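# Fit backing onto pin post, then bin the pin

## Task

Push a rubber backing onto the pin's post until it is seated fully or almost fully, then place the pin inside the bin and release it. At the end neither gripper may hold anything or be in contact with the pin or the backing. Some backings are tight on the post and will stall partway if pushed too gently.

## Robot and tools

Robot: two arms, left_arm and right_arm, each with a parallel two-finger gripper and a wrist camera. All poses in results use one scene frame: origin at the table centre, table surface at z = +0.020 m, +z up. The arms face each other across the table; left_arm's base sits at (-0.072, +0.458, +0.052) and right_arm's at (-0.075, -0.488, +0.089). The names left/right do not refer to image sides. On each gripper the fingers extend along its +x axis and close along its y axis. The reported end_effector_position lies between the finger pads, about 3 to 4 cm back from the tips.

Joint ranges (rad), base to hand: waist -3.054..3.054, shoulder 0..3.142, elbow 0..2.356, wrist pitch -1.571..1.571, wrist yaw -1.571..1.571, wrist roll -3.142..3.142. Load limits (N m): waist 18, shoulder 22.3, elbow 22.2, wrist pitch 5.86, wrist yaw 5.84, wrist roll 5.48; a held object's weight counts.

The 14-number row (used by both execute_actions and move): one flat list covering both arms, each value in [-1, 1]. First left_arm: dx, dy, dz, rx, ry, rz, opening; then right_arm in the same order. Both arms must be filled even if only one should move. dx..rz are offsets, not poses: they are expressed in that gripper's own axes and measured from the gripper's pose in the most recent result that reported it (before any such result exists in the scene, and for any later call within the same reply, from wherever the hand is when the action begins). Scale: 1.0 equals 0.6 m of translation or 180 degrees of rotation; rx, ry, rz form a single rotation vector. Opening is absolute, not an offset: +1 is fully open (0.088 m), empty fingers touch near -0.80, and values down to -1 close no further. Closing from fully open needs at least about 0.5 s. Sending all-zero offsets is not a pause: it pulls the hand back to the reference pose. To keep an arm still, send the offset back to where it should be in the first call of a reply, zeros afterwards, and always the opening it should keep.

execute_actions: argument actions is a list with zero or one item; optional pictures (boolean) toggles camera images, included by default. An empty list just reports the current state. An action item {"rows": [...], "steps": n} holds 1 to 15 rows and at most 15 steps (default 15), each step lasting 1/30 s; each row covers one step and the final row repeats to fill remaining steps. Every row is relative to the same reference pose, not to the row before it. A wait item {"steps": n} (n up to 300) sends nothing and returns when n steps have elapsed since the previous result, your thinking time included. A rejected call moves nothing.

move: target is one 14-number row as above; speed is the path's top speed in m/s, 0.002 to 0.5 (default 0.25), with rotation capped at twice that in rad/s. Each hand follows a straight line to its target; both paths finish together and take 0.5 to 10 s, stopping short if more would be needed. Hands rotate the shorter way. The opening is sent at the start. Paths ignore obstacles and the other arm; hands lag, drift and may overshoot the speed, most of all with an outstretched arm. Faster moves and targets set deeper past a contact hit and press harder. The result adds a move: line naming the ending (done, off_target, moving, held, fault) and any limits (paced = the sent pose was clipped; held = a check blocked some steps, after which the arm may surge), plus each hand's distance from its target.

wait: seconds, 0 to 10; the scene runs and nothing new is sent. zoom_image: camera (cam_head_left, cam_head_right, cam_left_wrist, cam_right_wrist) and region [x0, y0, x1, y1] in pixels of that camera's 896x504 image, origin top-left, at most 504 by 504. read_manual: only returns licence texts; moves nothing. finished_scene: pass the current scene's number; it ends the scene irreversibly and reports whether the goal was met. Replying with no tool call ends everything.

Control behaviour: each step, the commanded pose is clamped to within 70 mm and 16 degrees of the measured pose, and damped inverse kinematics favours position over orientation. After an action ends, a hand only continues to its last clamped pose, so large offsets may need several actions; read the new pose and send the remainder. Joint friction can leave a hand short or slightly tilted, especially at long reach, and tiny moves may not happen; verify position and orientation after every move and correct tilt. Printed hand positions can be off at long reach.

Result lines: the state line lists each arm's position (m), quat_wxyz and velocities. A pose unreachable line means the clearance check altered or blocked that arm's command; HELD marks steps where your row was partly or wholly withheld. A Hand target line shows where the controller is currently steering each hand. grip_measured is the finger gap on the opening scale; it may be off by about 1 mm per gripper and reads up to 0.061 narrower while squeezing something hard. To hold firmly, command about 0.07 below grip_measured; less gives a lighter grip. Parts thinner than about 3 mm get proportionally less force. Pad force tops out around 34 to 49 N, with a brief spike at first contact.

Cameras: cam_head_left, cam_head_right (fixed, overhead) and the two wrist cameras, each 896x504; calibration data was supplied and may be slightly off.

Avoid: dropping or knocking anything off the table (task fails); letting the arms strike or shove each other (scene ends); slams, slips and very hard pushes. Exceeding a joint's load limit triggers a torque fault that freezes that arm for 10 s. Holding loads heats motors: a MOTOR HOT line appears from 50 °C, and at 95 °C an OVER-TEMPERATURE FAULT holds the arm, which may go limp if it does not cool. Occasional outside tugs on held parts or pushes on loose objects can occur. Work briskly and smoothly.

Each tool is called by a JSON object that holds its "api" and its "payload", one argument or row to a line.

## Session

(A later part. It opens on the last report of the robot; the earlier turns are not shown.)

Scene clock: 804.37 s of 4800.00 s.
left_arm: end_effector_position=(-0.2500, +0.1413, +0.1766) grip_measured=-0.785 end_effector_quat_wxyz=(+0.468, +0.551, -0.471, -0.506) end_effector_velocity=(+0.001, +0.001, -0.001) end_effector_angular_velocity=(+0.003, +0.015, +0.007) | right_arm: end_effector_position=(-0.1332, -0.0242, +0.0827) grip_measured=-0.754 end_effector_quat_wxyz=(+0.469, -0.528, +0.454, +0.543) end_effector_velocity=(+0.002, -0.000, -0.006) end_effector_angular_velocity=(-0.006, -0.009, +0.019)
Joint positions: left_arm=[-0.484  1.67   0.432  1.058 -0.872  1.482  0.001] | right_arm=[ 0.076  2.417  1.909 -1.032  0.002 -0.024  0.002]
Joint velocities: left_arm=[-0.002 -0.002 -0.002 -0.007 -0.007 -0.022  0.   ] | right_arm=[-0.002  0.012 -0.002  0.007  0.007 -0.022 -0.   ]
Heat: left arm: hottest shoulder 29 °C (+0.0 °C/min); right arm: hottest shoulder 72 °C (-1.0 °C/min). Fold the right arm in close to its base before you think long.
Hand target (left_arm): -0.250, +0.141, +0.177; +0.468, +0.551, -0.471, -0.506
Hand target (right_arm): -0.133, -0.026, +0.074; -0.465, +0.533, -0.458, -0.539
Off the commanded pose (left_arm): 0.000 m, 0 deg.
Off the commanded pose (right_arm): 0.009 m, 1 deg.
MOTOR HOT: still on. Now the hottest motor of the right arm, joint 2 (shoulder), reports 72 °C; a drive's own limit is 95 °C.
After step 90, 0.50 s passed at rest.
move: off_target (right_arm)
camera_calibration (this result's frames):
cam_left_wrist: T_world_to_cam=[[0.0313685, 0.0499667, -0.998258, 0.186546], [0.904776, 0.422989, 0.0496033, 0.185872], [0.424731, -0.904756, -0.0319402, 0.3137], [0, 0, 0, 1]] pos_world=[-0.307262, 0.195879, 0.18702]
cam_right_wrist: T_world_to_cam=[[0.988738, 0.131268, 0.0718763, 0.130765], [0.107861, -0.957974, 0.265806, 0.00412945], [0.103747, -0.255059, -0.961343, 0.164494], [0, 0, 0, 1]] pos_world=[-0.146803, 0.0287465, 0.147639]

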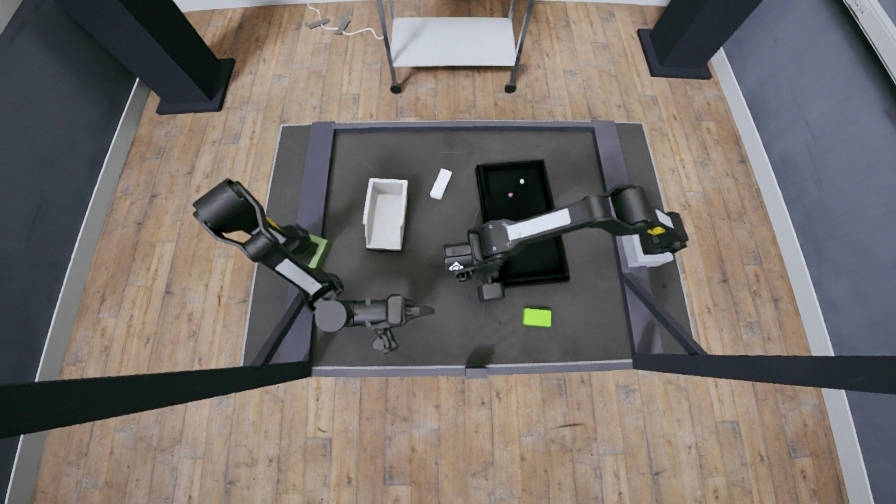

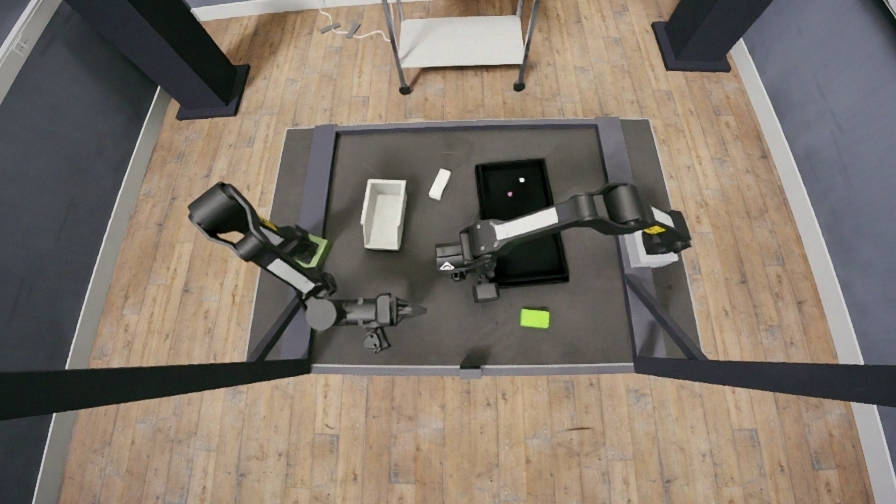

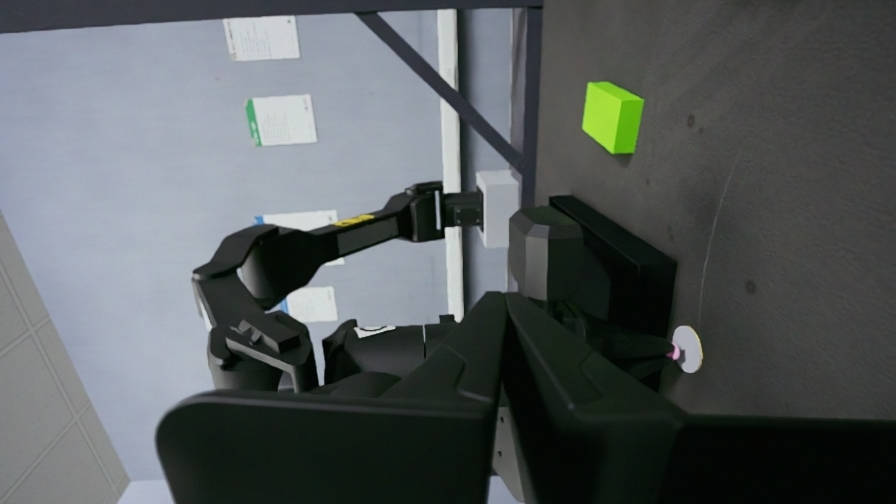

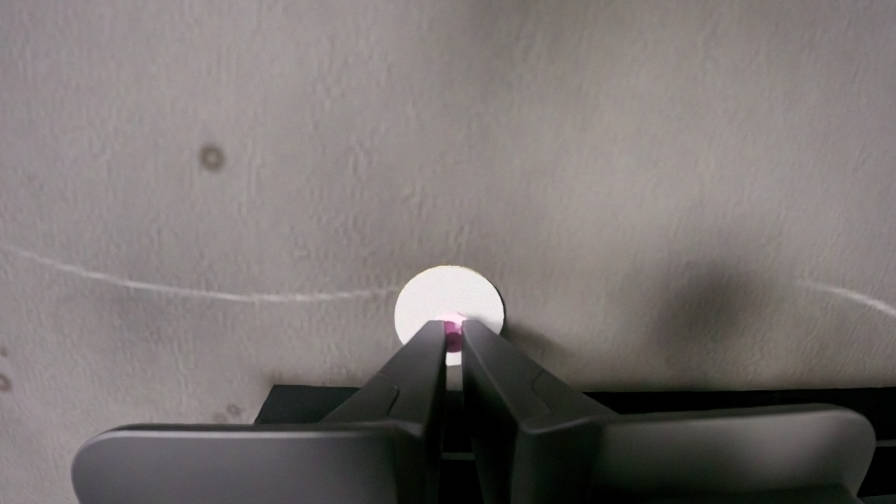

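{"api": "move", "payload": {
  "target": [0,0,0,0,0,0,-0.9,0.014,0,-0.006,0,0.008,0,-0.8],
  "speed": 0.015
}}

{"api": "zoom_image", "payload": {
  "camera": "cam_right_wrist",
  "region": [370,230,530,370]
}}

{"api": "zoom_image", "payload": {
  "camera": "cam_left_wrist",
  "region": [630,310,730,390]
}}

Scene clock: 808.93 s of 4800.00 s.
left_arm: end_effector_position=(-0.2500, +0.1413, +0.1766) grip_measured=-0.785 end_effector_quat_wxyz=(+0.468, +0.551, -0.471, -0.506) end_effector_velocity=(+0.001, +0.001, -0.001) end_effector_angular_velocity=(+0.004, +0.001, +0.006) | right_arm: end_effector_position=(-0.1331, -0.0251, +0.0825) grip_measured=-0.754 end_effector_quat_wxyz=(+0.468, -0.529, +0.455, +0.542) end_effector_velocity=(+0.002, +0.001, +0.001) end_effector_angular_velocity=(+0.006, +0.008, -0.014)
Joint positions: left_arm=[-0.484  1.67   0.432  1.058 -0.872  1.482  0.001] | right_arm=[ 0.076  2.418  1.909 -1.036  0.002 -0.024  0.002]
Joint velocities: left_arm=[-0.002 -0.002 -0.002 -0.007 -0.007 -0.007 -0.   ] | right_arm=[-0.007 -0.002 -0.002  0.007 -0.007  0.007 -0.   ]
Heat: left arm: hottest shoulder 29 °C (+0.0 °C/min); right arm: hottest shoulder 71 °C (-1.0 °C/min). Fold the right arm in close to its base before you think long.
Hand target (left_arm): -0.250, +0.141, +0.177; +0.468, +0.551, -0.471, -0.506
Hand target (right_arm): -0.133, -0.028, +0.074; -0.463, +0.535, -0.460, -0.537
Off the commanded pose (left_arm): 0.000 m, 0 deg.
Off the commanded pose (right_arm): 0.009 m, 1 deg.
MOTOR HOT: still on. Now the hottest motor of the right arm, joint 2 (shoulder), reports 71 °C; a drive's own limit is 95 °C.
After step 90, 0.50 s passed at rest.
move: off_target (right_arm)
camera_calibration (this result's frames):
cam_left_wrist: T_world_to_cam=[[0.0313685, 0.0499667, -0.998258, 0.186546], [0.904776, 0.422989, 0.0496033, 0.185872], [0.424731, -0.904756, -0.0319402, 0.3137], [0, 0, 0, 1]] pos_world=[-0.307262, 0.195879, 0.18702]
cam_right_wrist: T_world_to_cam=[[0.9887, 0.131567, 0.0718451, 0.13079], [0.107721, -0.956858, 0.269848, 0.0030142], [0.104249, -0.25906, -0.960219, 0.163949], [0, 0, 0, 1]] pos_world=[-0.146729, 0.028149, 0.147217]

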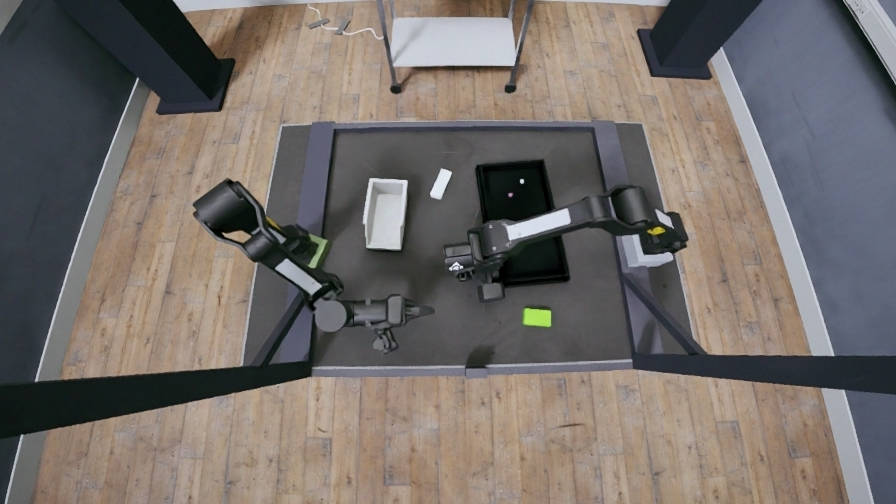

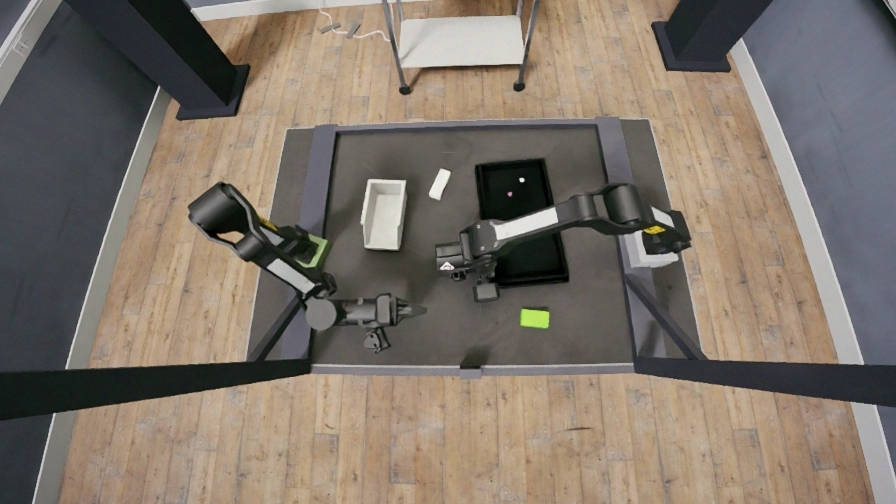

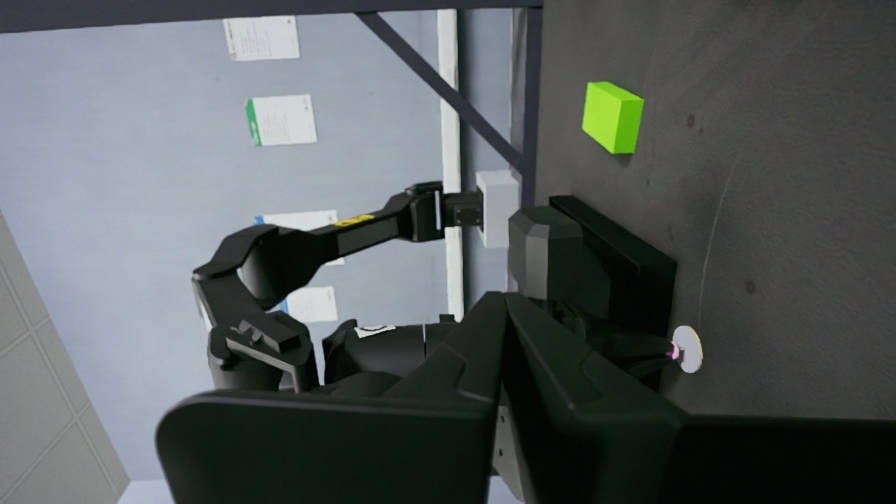

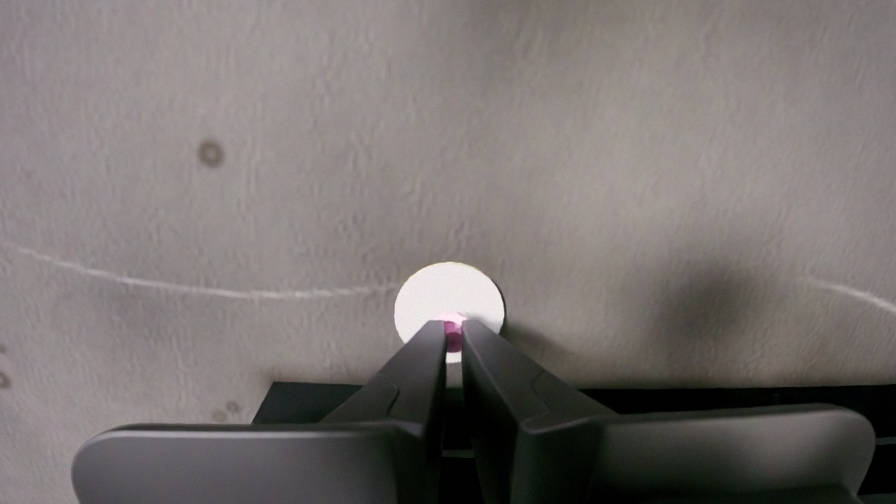

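Region (370, 230, 530, 370) of cam_right_wrist's 896x504 image, scaled by 3.150, with more detail than that image has; it fills the top 441 rows of this view, and the rest is white.

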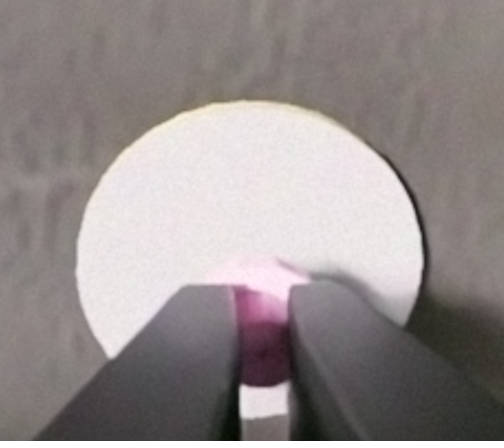

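Region (630, 310, 730, 390) of cam_left_wrist's 896x504 image, scaled by 5.040, with more detail than that image has; it fills the top 403 rows of this view, and the rest is white.

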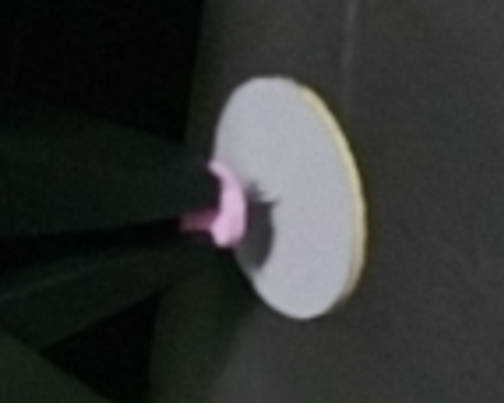

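Good (262). Lower a bit more.

{"api": "move", "payload": {
  "target": [0,0,0,0,0,0,-0.9,0.018,0,-0.004,0,0.006,0,-0.8],
  "speed": 0.015
}}

{"api": "zoom_image", "payload": {
  "camera": "cam_right_wrist",
  "region": [370,230,530,370]
}}

{"api": "zoom_image", "payload": {
  "camera": "cam_left_wrist",
  "region": [630,310,730,390]
}}

Scene clock: 813.63 s of 4800.00 s.
left_arm: end_effector_position=(-0.2500, +0.1413, +0.1766) grip_measured=-0.785 end_effector_quat_wxyz=(+0.468, +0.551, -0.471, -0.506) end_effector_velocity=(+0.000, +0.000, +0.000) end_effector_angular_velocity=(-0.000, +0.019, +0.007) | right_arm: end_effector_position=(-0.1332, -0.0244, +0.0815) grip_measured=-0.754 end_effector_quat_wxyz=(+0.469, -0.529, +0.454, +0.543) end_effector_velocity=(-0.002, -0.002, +0.000) end_effector_angular_velocity=(-0.010, +0.020, +0.020)
Joint positions: left_arm=[-0.484  1.67   0.432  1.058 -0.872  1.482  0.001] | right_arm=[ 0.076  2.42   1.909 -1.032  0.002 -0.024  0.002]
Joint velocities: left_arm=[-0.002 -0.002  0.002 -0.007 -0.007 -0.022  0.   ] | right_arm=[-0.002 -0.002 -0.002 -0.007 -0.022 -0.022  0.   ]
Heat: left arm: hottest shoulder 29 °C (+0.0 °C/min); right arm: hottest shoulder 70 °C (-2.0 °C/min). Fold the right arm in close to its base before you think long.
Hand target (left_arm): -0.250, +0.141, +0.177; +0.468, +0.551, -0.471, -0.506
Hand target (right_arm): -0.133, -0.027, +0.072; -0.464, +0.534, -0.459, -0.537
Off the commanded pose (left_arm): 0.000 m, 0 deg.
Off the commanded pose (right_arm): 0.010 m, 1 deg.
MOTOR HOT: still on. Now the hottest motor of the right arm, joint 2 (shoulder), reports 70 °C; a drive's own limit is 95 °C.
After step 90, 0.73 s passed at rest.
move: off_target (right_arm)
camera_calibration (this result's frames):
cam_left_wrist: T_world_to_cam=[[0.0313685, 0.0499667, -0.998258, 0.186546], [0.904776, 0.422989, 0.0496033, 0.185872], [0.424731, -0.904756, -0.0319402, 0.3137], [0, 0, 0, 1]] pos_world=[-0.307262, 0.195879, 0.18702]
cam_right_wrist: T_world_to_cam=[[0.988721, 0.131404, 0.0718623, 0.130854], [0.107798, -0.957469, 0.267644, 0.00417552], [0.103975, -0.256878, -0.960834, 0.16326], [0, 0, 0, 1]] pos_world=[-0.146803, 0.0287413, 0.146345]

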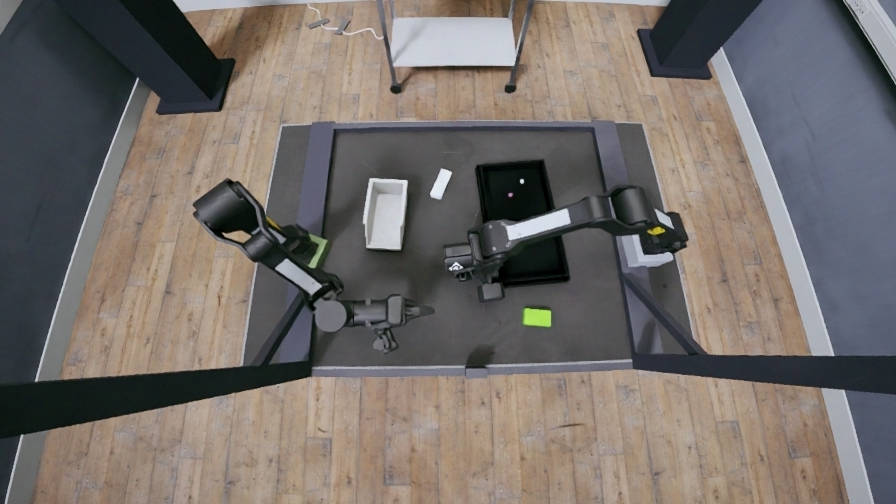

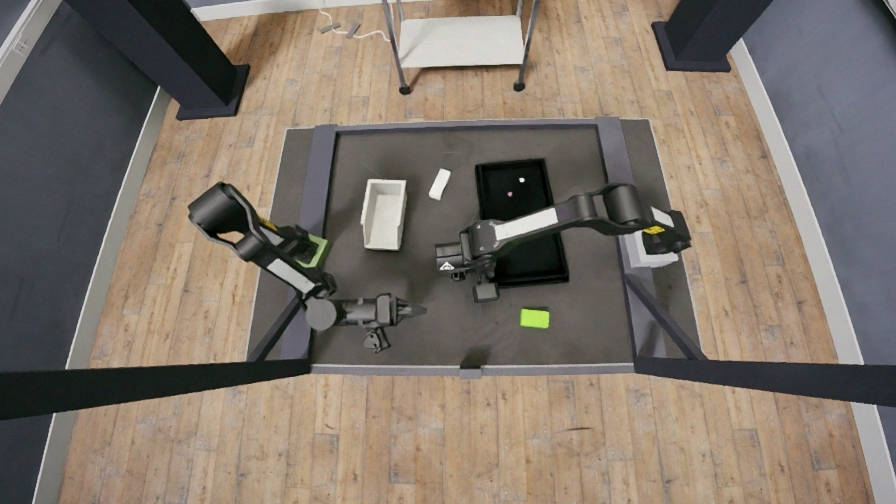

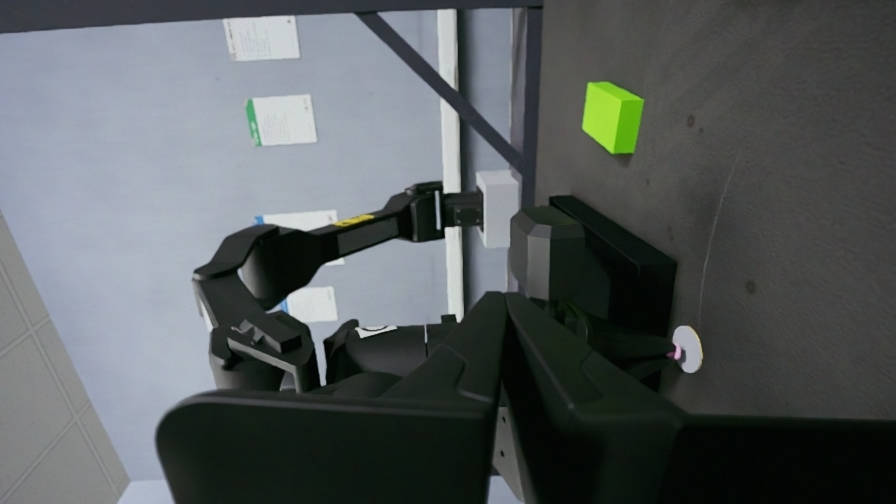

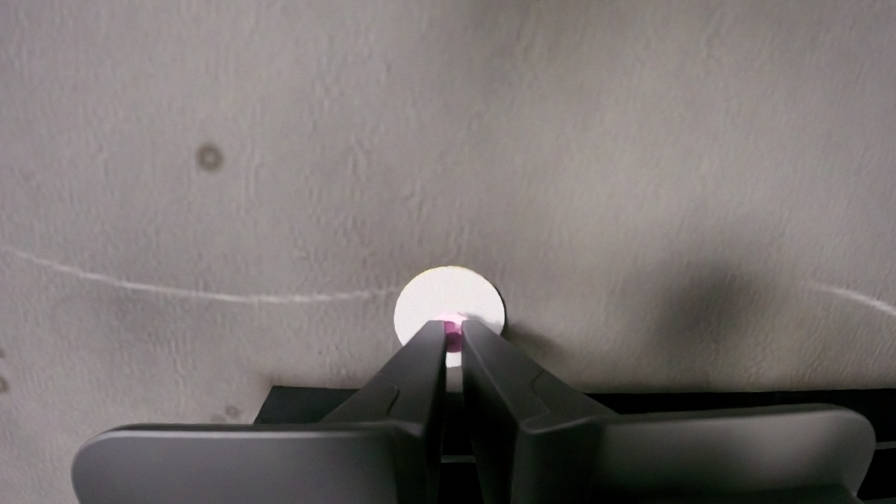

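Region (370, 230, 530, 370) of cam_right_wrist's 896x504 image, scaled by 3.150, with more detail than that image has; it fills the top 441 rows of this view, and the rest is white.

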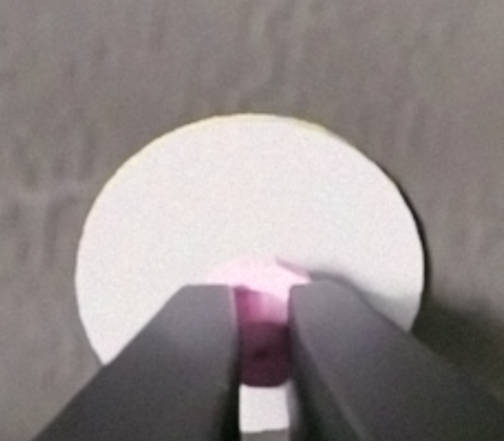

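Region (630, 310, 730, 390) of cam_left_wrist's 896x504 image, scaled by 5.040, with more detail than that image has; it fills the top 403 rows of this view, and the rest is white.

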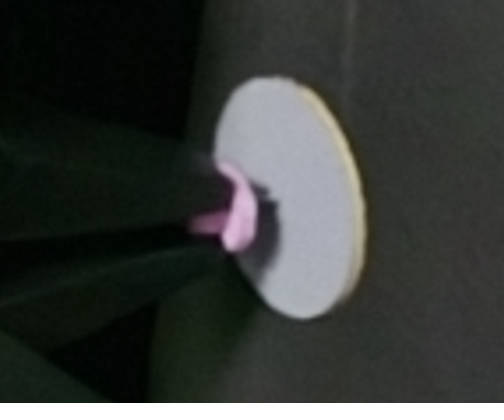

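{"api": "move", "payload": {
  "target": [0,0,0,0,0,0,-0.9,0.018,0,-0.006,0,0.008,0,-0.8],
  "speed": 0.015
}}

{"api": "zoom_image", "payload": {
  "camera": "cam_right_wrist",
  "region": [370,230,530,370]
}}

{"api": "zoom_image", "payload": {
  "camera": "cam_left_wrist",
  "region": [630,310,730,390]
}}

Scene clock: 818.80 s of 4800.00 s.
left_arm: end_effector_position=(-0.2500, +0.1413, +0.1766) grip_measured=-0.785 end_effector_quat_wxyz=(+0.468, +0.551, -0.471, -0.506) end_effector_velocity=(+0.001, +0.001, +0.001) end_effector_angular_velocity=(+0.001, -0.010, +0.004) | right_arm: end_effector_position=(-0.1332, -0.0244, +0.0810) grip_measured=-0.754 end_effector_quat_wxyz=(+0.468, -0.529, +0.454, +0.542) end_effector_velocity=(+0.000, -0.003, -0.002) end_effector_angular_velocity=(-0.013, +0.005, +0.020)
Joint positions: left_arm=[-0.484  1.67   0.432  1.058 -0.872  1.482  0.001] | right_arm=[ 0.076  2.421  1.909 -1.031  0.002 -0.024  0.002]
Joint velocities: left_arm=[-0.002 -0.007 -0.002 -0.007 -0.007  0.007 -0.   ] | right_arm=[-0.002  0.002 -0.002 -0.007 -0.007 -0.022 -0.   ]
Heat: left arm: hottest shoulder 29 °C (+0.0 °C/min); right arm: hottest shoulder 69 °C (-4.1 °C/min). Fold the right arm in close to its base before you think long.
Hand target (left_arm): -0.250, +0.141, +0.177; +0.468, +0.551, -0.471, -0.506
Hand target (right_arm): -0.133, -0.028, +0.071; -0.463, +0.535, -0.460, -0.536
Off the commanded pose (left_arm): 0.000 m, 0 deg.
Off the commanded pose (right_arm): 0.011 m, 1 deg.
MOTOR HOT: still on. Now the hottest motor of the right arm, joint 2 (shoulder), reports 69 °C; a drive's own limit is 95 °C.
After step 90, 1.10 s passed at rest.
move: off_target (right_arm)
camera_calibration (this result's frames):
cam_left_wrist: T_world_to_cam=[[0.0313685, 0.0499667, -0.998258, 0.186546], [0.904776, 0.422989, 0.0496033, 0.185872], [0.424731, -0.904756, -0.0319402, 0.3137], [0, 0, 0, 1]] pos_world=[-0.307262, 0.195879, 0.18702]
cam_right_wrist: T_world_to_cam=[[0.988714, 0.131459, 0.0718566, 0.130891], [0.107772, -0.957266, 0.268379, 0.00421125], [0.104067, -0.257606, -0.96063, 0.162737], [0, 0, 0, 1]] pos_world=[-0.146803, 0.0287463, 0.145794]

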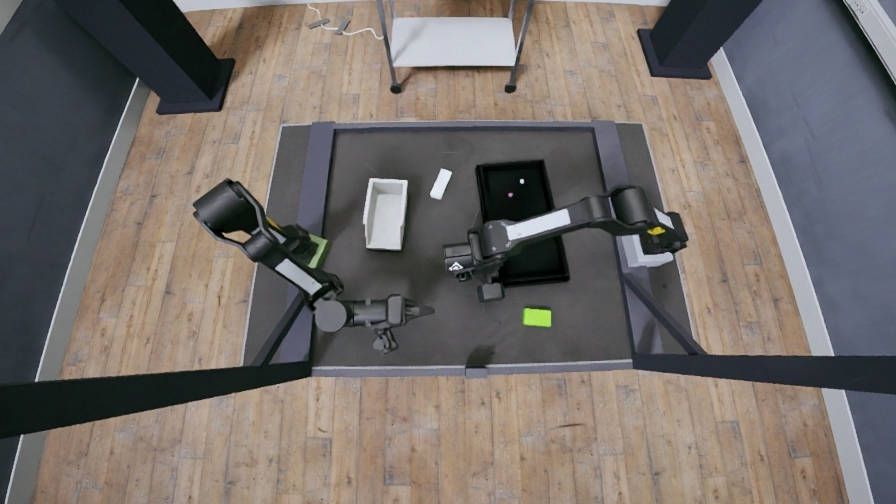

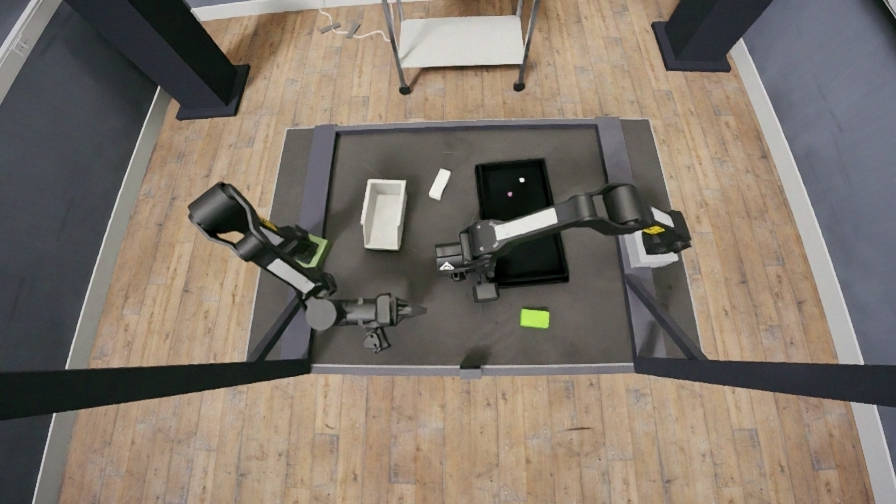

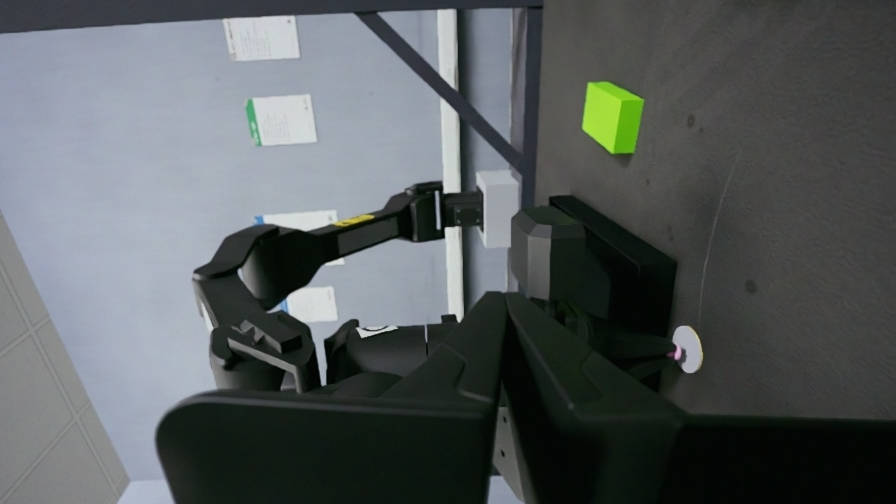

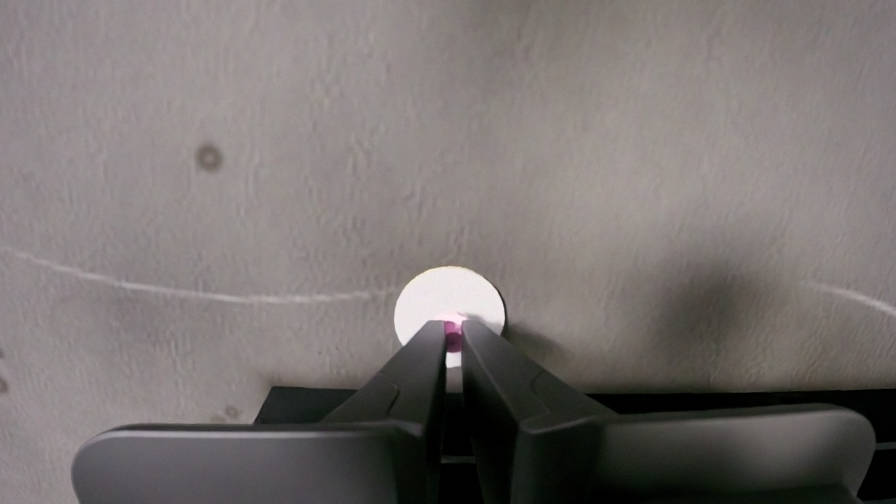

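Region (370, 230, 530, 370) of cam_right_wrist's 896x504 image, scaled by 3.150, with more detail than that image has; it fills the top 441 rows of this view, and the rest is white.

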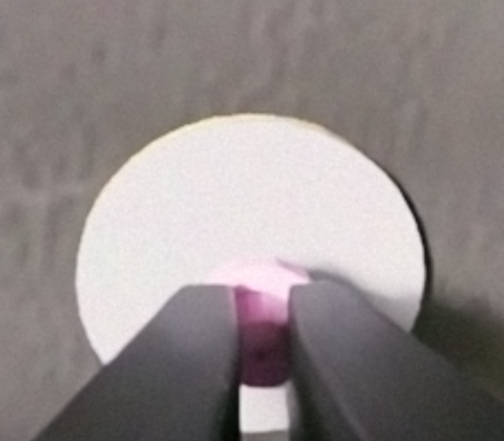

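Region (630, 310, 730, 390) of cam_left_wrist's 896x504 image, scaled by 5.040, with more detail than that image has; it fills the top 403 rows of this view, and the rest is white.

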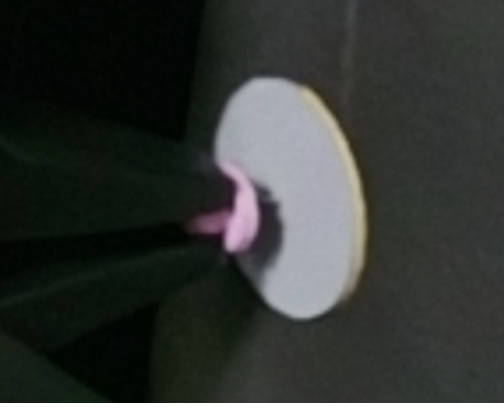

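Within ~0.4 mm. Push further.

{"api": "move", "payload": {
  "target": [0,0,0,0,0,0,-0.9,0.026,0,-0.008,0,0.009,0,-0.8],
  "speed": 0.015
}}

{"api": "zoom_image", "payload": {
  "camera": "cam_right_wrist",
  "region": [370,230,530,370]
}}

{"api": "zoom_image", "payload": {
  "camera": "cam_left_wrist",
  "region": [630,310,730,390]
}}

Scene clock: 826.37 s of 4800.00 s.
left_arm: end_effector_position=(-0.2500, +0.1413, +0.1766) grip_measured=-0.785 end_effector_quat_wxyz=(+0.468, +0.551, -0.471, -0.506) end_effector_velocity=(+0.003, +0.001, -0.001) end_effector_angular_velocity=(+0.002, -0.001, +0.020) | right_arm: end_effector_position=(-0.1334, -0.0233, +0.0802) grip_measured=-0.754 end_effector_quat_wxyz=(+0.470, -0.528, +0.453, +0.544) end_effector_velocity=(+0.005, -0.001, +0.000) end_effector_angular_velocity=(-0.006, -0.008, -0.000)
Joint positions: left_arm=[-0.484  1.67   0.432  1.058 -0.872  1.482  0.001] | right_arm=[ 0.076  2.422  1.908 -1.024  0.002 -0.024  0.002]
Joint velocities: left_arm=[-0.002 -0.002 -0.002 -0.007 -0.022 -0.007  0.   ] | right_arm=[-0.007 -0.002 -0.002 -0.007  0.007 -0.007 -0.   ]
Heat: left arm: hottest shoulder 29 °C (+0.0 °C/min); right arm: hottest shoulder 68 °C (-6.1 °C/min). Fold the right arm in close to its base before you think long.
Hand target (left_arm): -0.250, +0.141, +0.177; +0.468, +0.551, -0.471, -0.506
Hand target (right_arm): -0.133, -0.029, +0.066; -0.462, +0.537, -0.461, -0.535
Off the commanded pose (left_arm): 0.000 m, 0 deg.
Off the commanded pose (right_arm): 0.016 m, 2 deg.
MOTOR HOT: still on. Now the hottest motor of the right arm, joint 2 (shoulder), reports 68 °C; a drive's own limit is 95 °C.
After step 90, 3.27 s passed at rest.
move: off_target (right_arm)
camera_calibration (this result's frames):
cam_left_wrist: T_world_to_cam=[[0.0313685, 0.0499667, -0.998258, 0.186546], [0.904776, 0.422989, 0.0496033, 0.185872], [0.424731, -0.904756, -0.0319402, 0.3137], [0, 0, 0, 1]] pos_world=[-0.307262, 0.195879, 0.18702]
cam_right_wrist: T_world_to_cam=[[0.988758, 0.131105, 0.0718927, 0.130939], [0.107936, -0.958575, 0.263599, 0.0058709], [0.103474, -0.252876, -0.96195, 0.162359], [0, 0, 0, 1]] pos_world=[-0.1469, 0.0295175, 0.14522]

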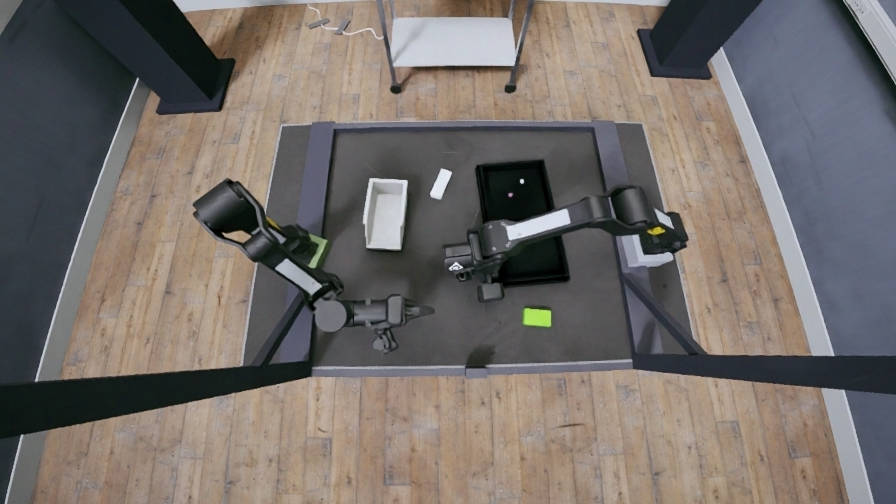

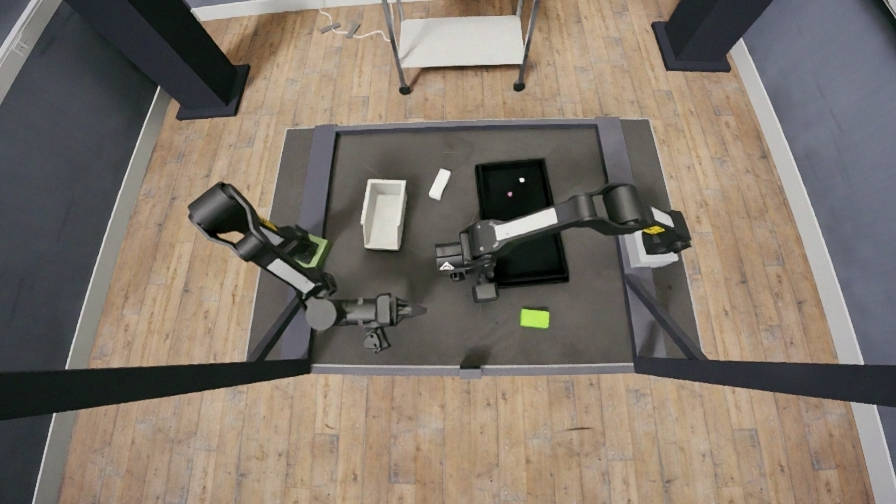

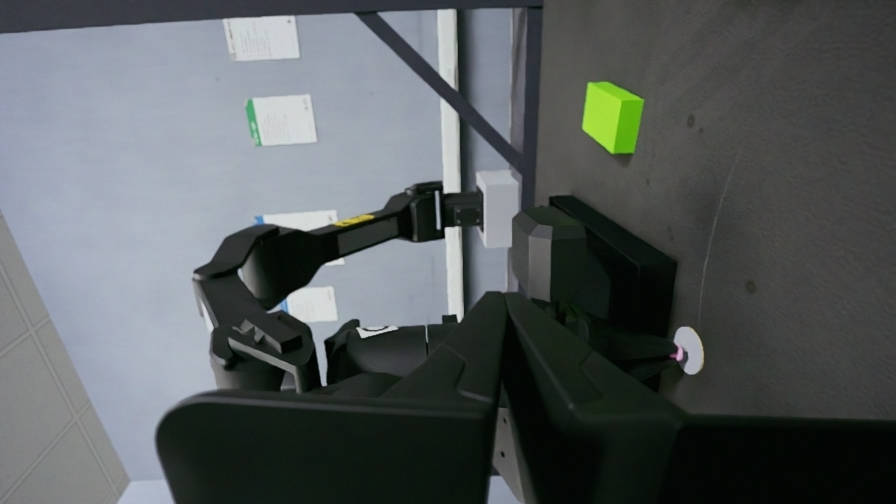

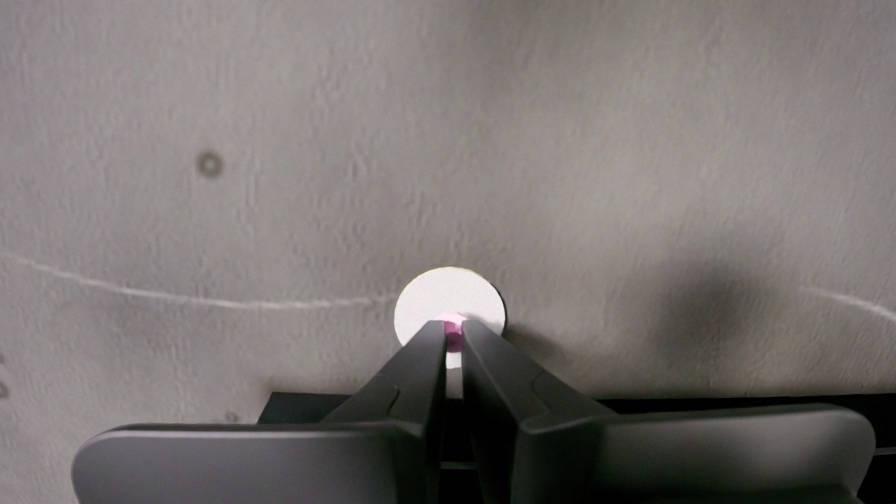

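Region (370, 230, 530, 370) of cam_right_wrist's 896x504 image, scaled by 3.150, with more detail than that image has; it fills the top 441 rows of this view, and the rest is white.

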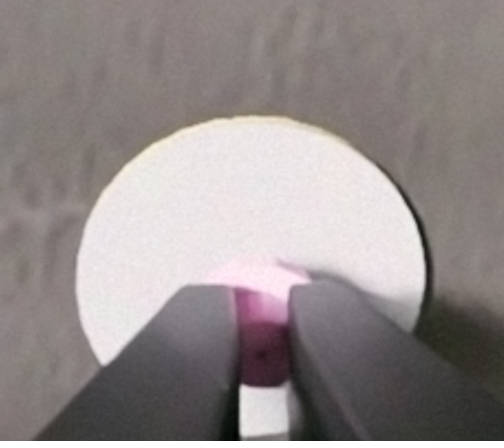

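Region (630, 310, 730, 390) of cam_left_wrist's 896x504 image, scaled by 5.040, with more detail than that image has; it fills the top 403 rows of this view, and the rest is white.

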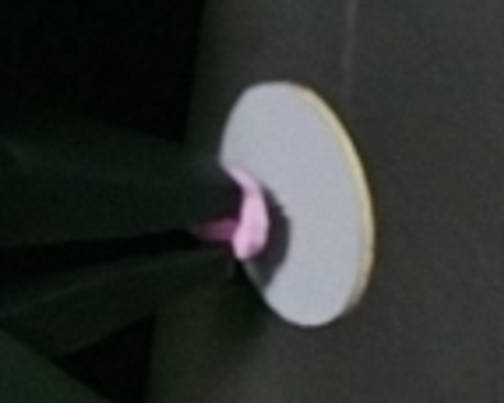

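The pin moves with the backing: engaged. Press.

{"api": "move", "payload": {
  "target": [0,0,0,0,0,0,-0.9,0.05,0,-0.01,0,0.014,0,-0.8],
  "speed": 0.015
}}

{"api": "zoom_image", "payload": {
  "camera": "cam_right_wrist",
  "region": [370,230,530,370]
}}

{"api": "zoom_image", "payload": {
  "camera": "cam_left_wrist",
  "region": [630,310,730,390]
}}

Scene clock: 831.40 s of 4800.00 s.
left_arm: end_effector_position=(-0.2500, +0.1413, +0.1766) grip_measured=-0.785 end_effector_quat_wxyz=(+0.468, +0.551, -0.471, -0.506) end_effector_velocity=(+0.004, +0.002, -0.002) end_effector_angular_velocity=(+0.005, -0.004, +0.020) | right_arm: end_effector_position=(-0.1337, -0.0206, +0.0753) grip_measured=-0.754 end_effector_quat_wxyz=(+0.471, -0.526, +0.451, +0.546) end_effector_velocity=(-0.001, -0.005, +0.000) end_effector_angular_velocity=(-0.024, +0.018, +0.020)
Joint positions: left_arm=[-0.484  1.67   0.432  1.058 -0.872  1.482  0.001] | right_arm=[ 0.076  2.434  1.907 -1.005  0.002 -0.024  0.002]
Joint velocities: left_arm=[-0.002 -0.002 -0.007 -0.007 -0.022 -0.007 -0.   ] | right_arm=[-0.002 -0.002 -0.002 -0.022 -0.022 -0.022 -0.   ]
Heat: left arm: hottest shoulder 29 °C (+0.0 °C/min); right arm: hottest shoulder 67 °C (-6.1 °C/min). Fold the right arm in close to its base before you think long.
Hand target (left_arm): -0.250, +0.141, +0.177; +0.468, +0.551, -0.471, -0.506
Hand target (right_arm): -0.132, -0.029, +0.051; -0.460, +0.539, -0.463, -0.532
Off the commanded pose (left_arm): 0.000 m, 0 deg.
Off the commanded pose (right_arm): 0.026 m, 3 deg.
MOTOR HOT: still on. Now the hottest motor of the right arm, joint 2 (shoulder), reports 67 °C; a drive's own limit is 95 °C.
move: off_target (right_arm)
camera_calibration (this result's frames):
cam_left_wrist: T_world_to_cam=[[0.0313685, 0.0499667, -0.998258, 0.186546], [0.904776, 0.422989, 0.0496033, 0.185872], [0.424731, -0.904756, -0.0319402, 0.3137], [0, 0, 0, 1]] pos_world=[-0.307262, 0.195879, 0.18702]
cam_right_wrist: T_world_to_cam=[[0.988823, 0.130588, 0.0719423, 0.131268], [0.108171, -0.960445, 0.256601, 0.010287], [0.102606, -0.245951, -0.963836, 0.1585], [0, 0, 0, 1]] pos_world=[-0.147176, 0.0317214, 0.140685]

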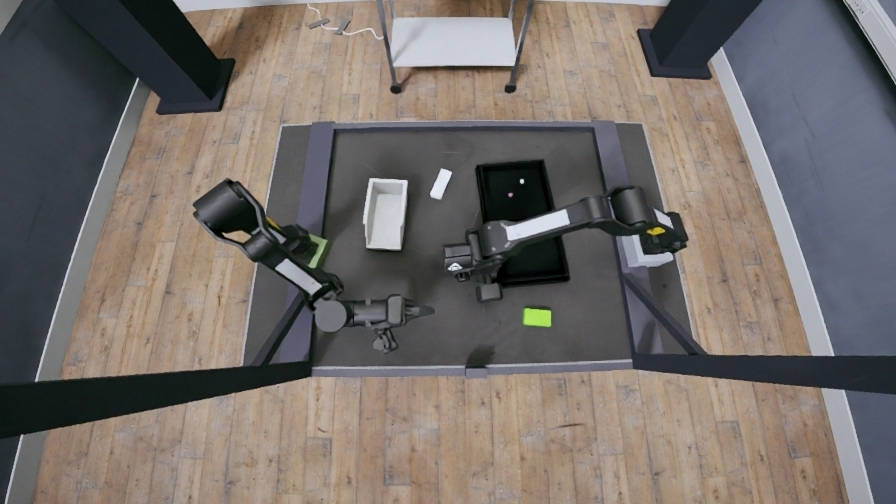

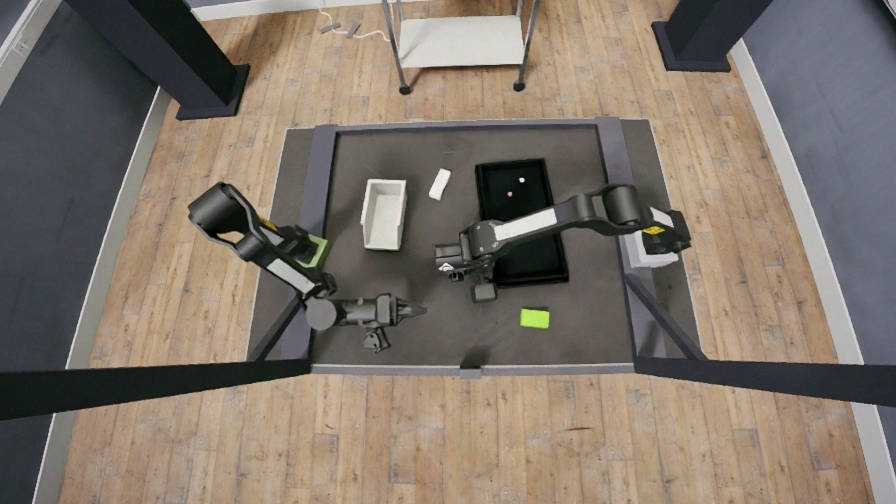

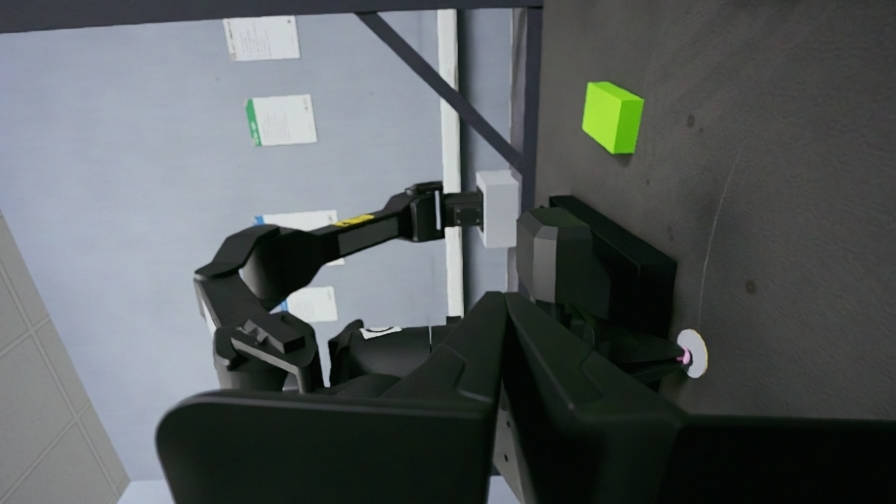

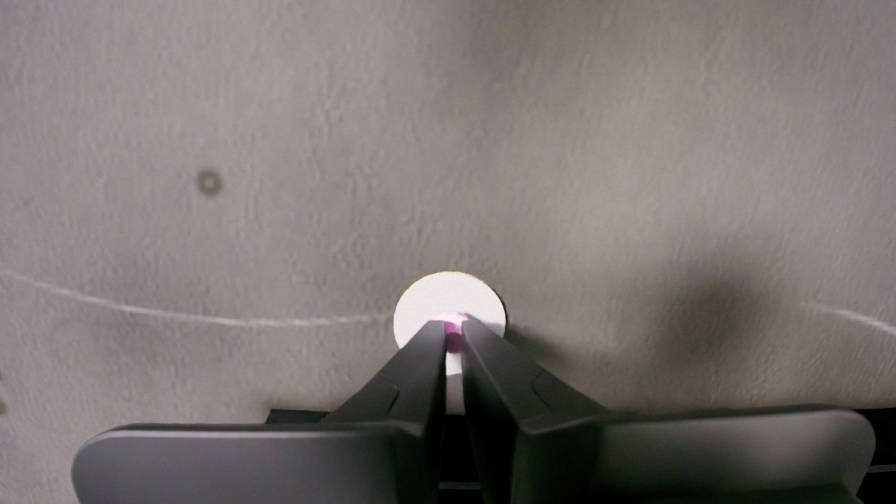

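Region (370, 230, 530, 370) of cam_right_wrist's 896x504 image, scaled by 3.150, with more detail than that image has; it fills the top 441 rows of this view, and the rest is white.

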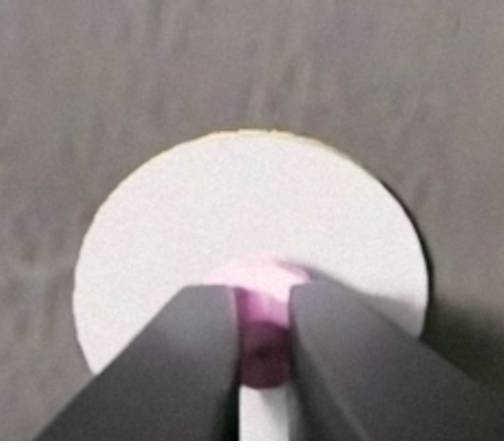

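Region (630, 310, 730, 390) of cam_left_wrist's 896x504 image, scaled by 5.040, with more detail than that image has; it fills the top 403 rows of this view, and the rest is white.

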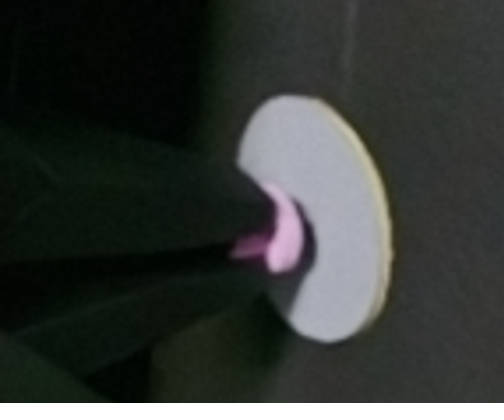

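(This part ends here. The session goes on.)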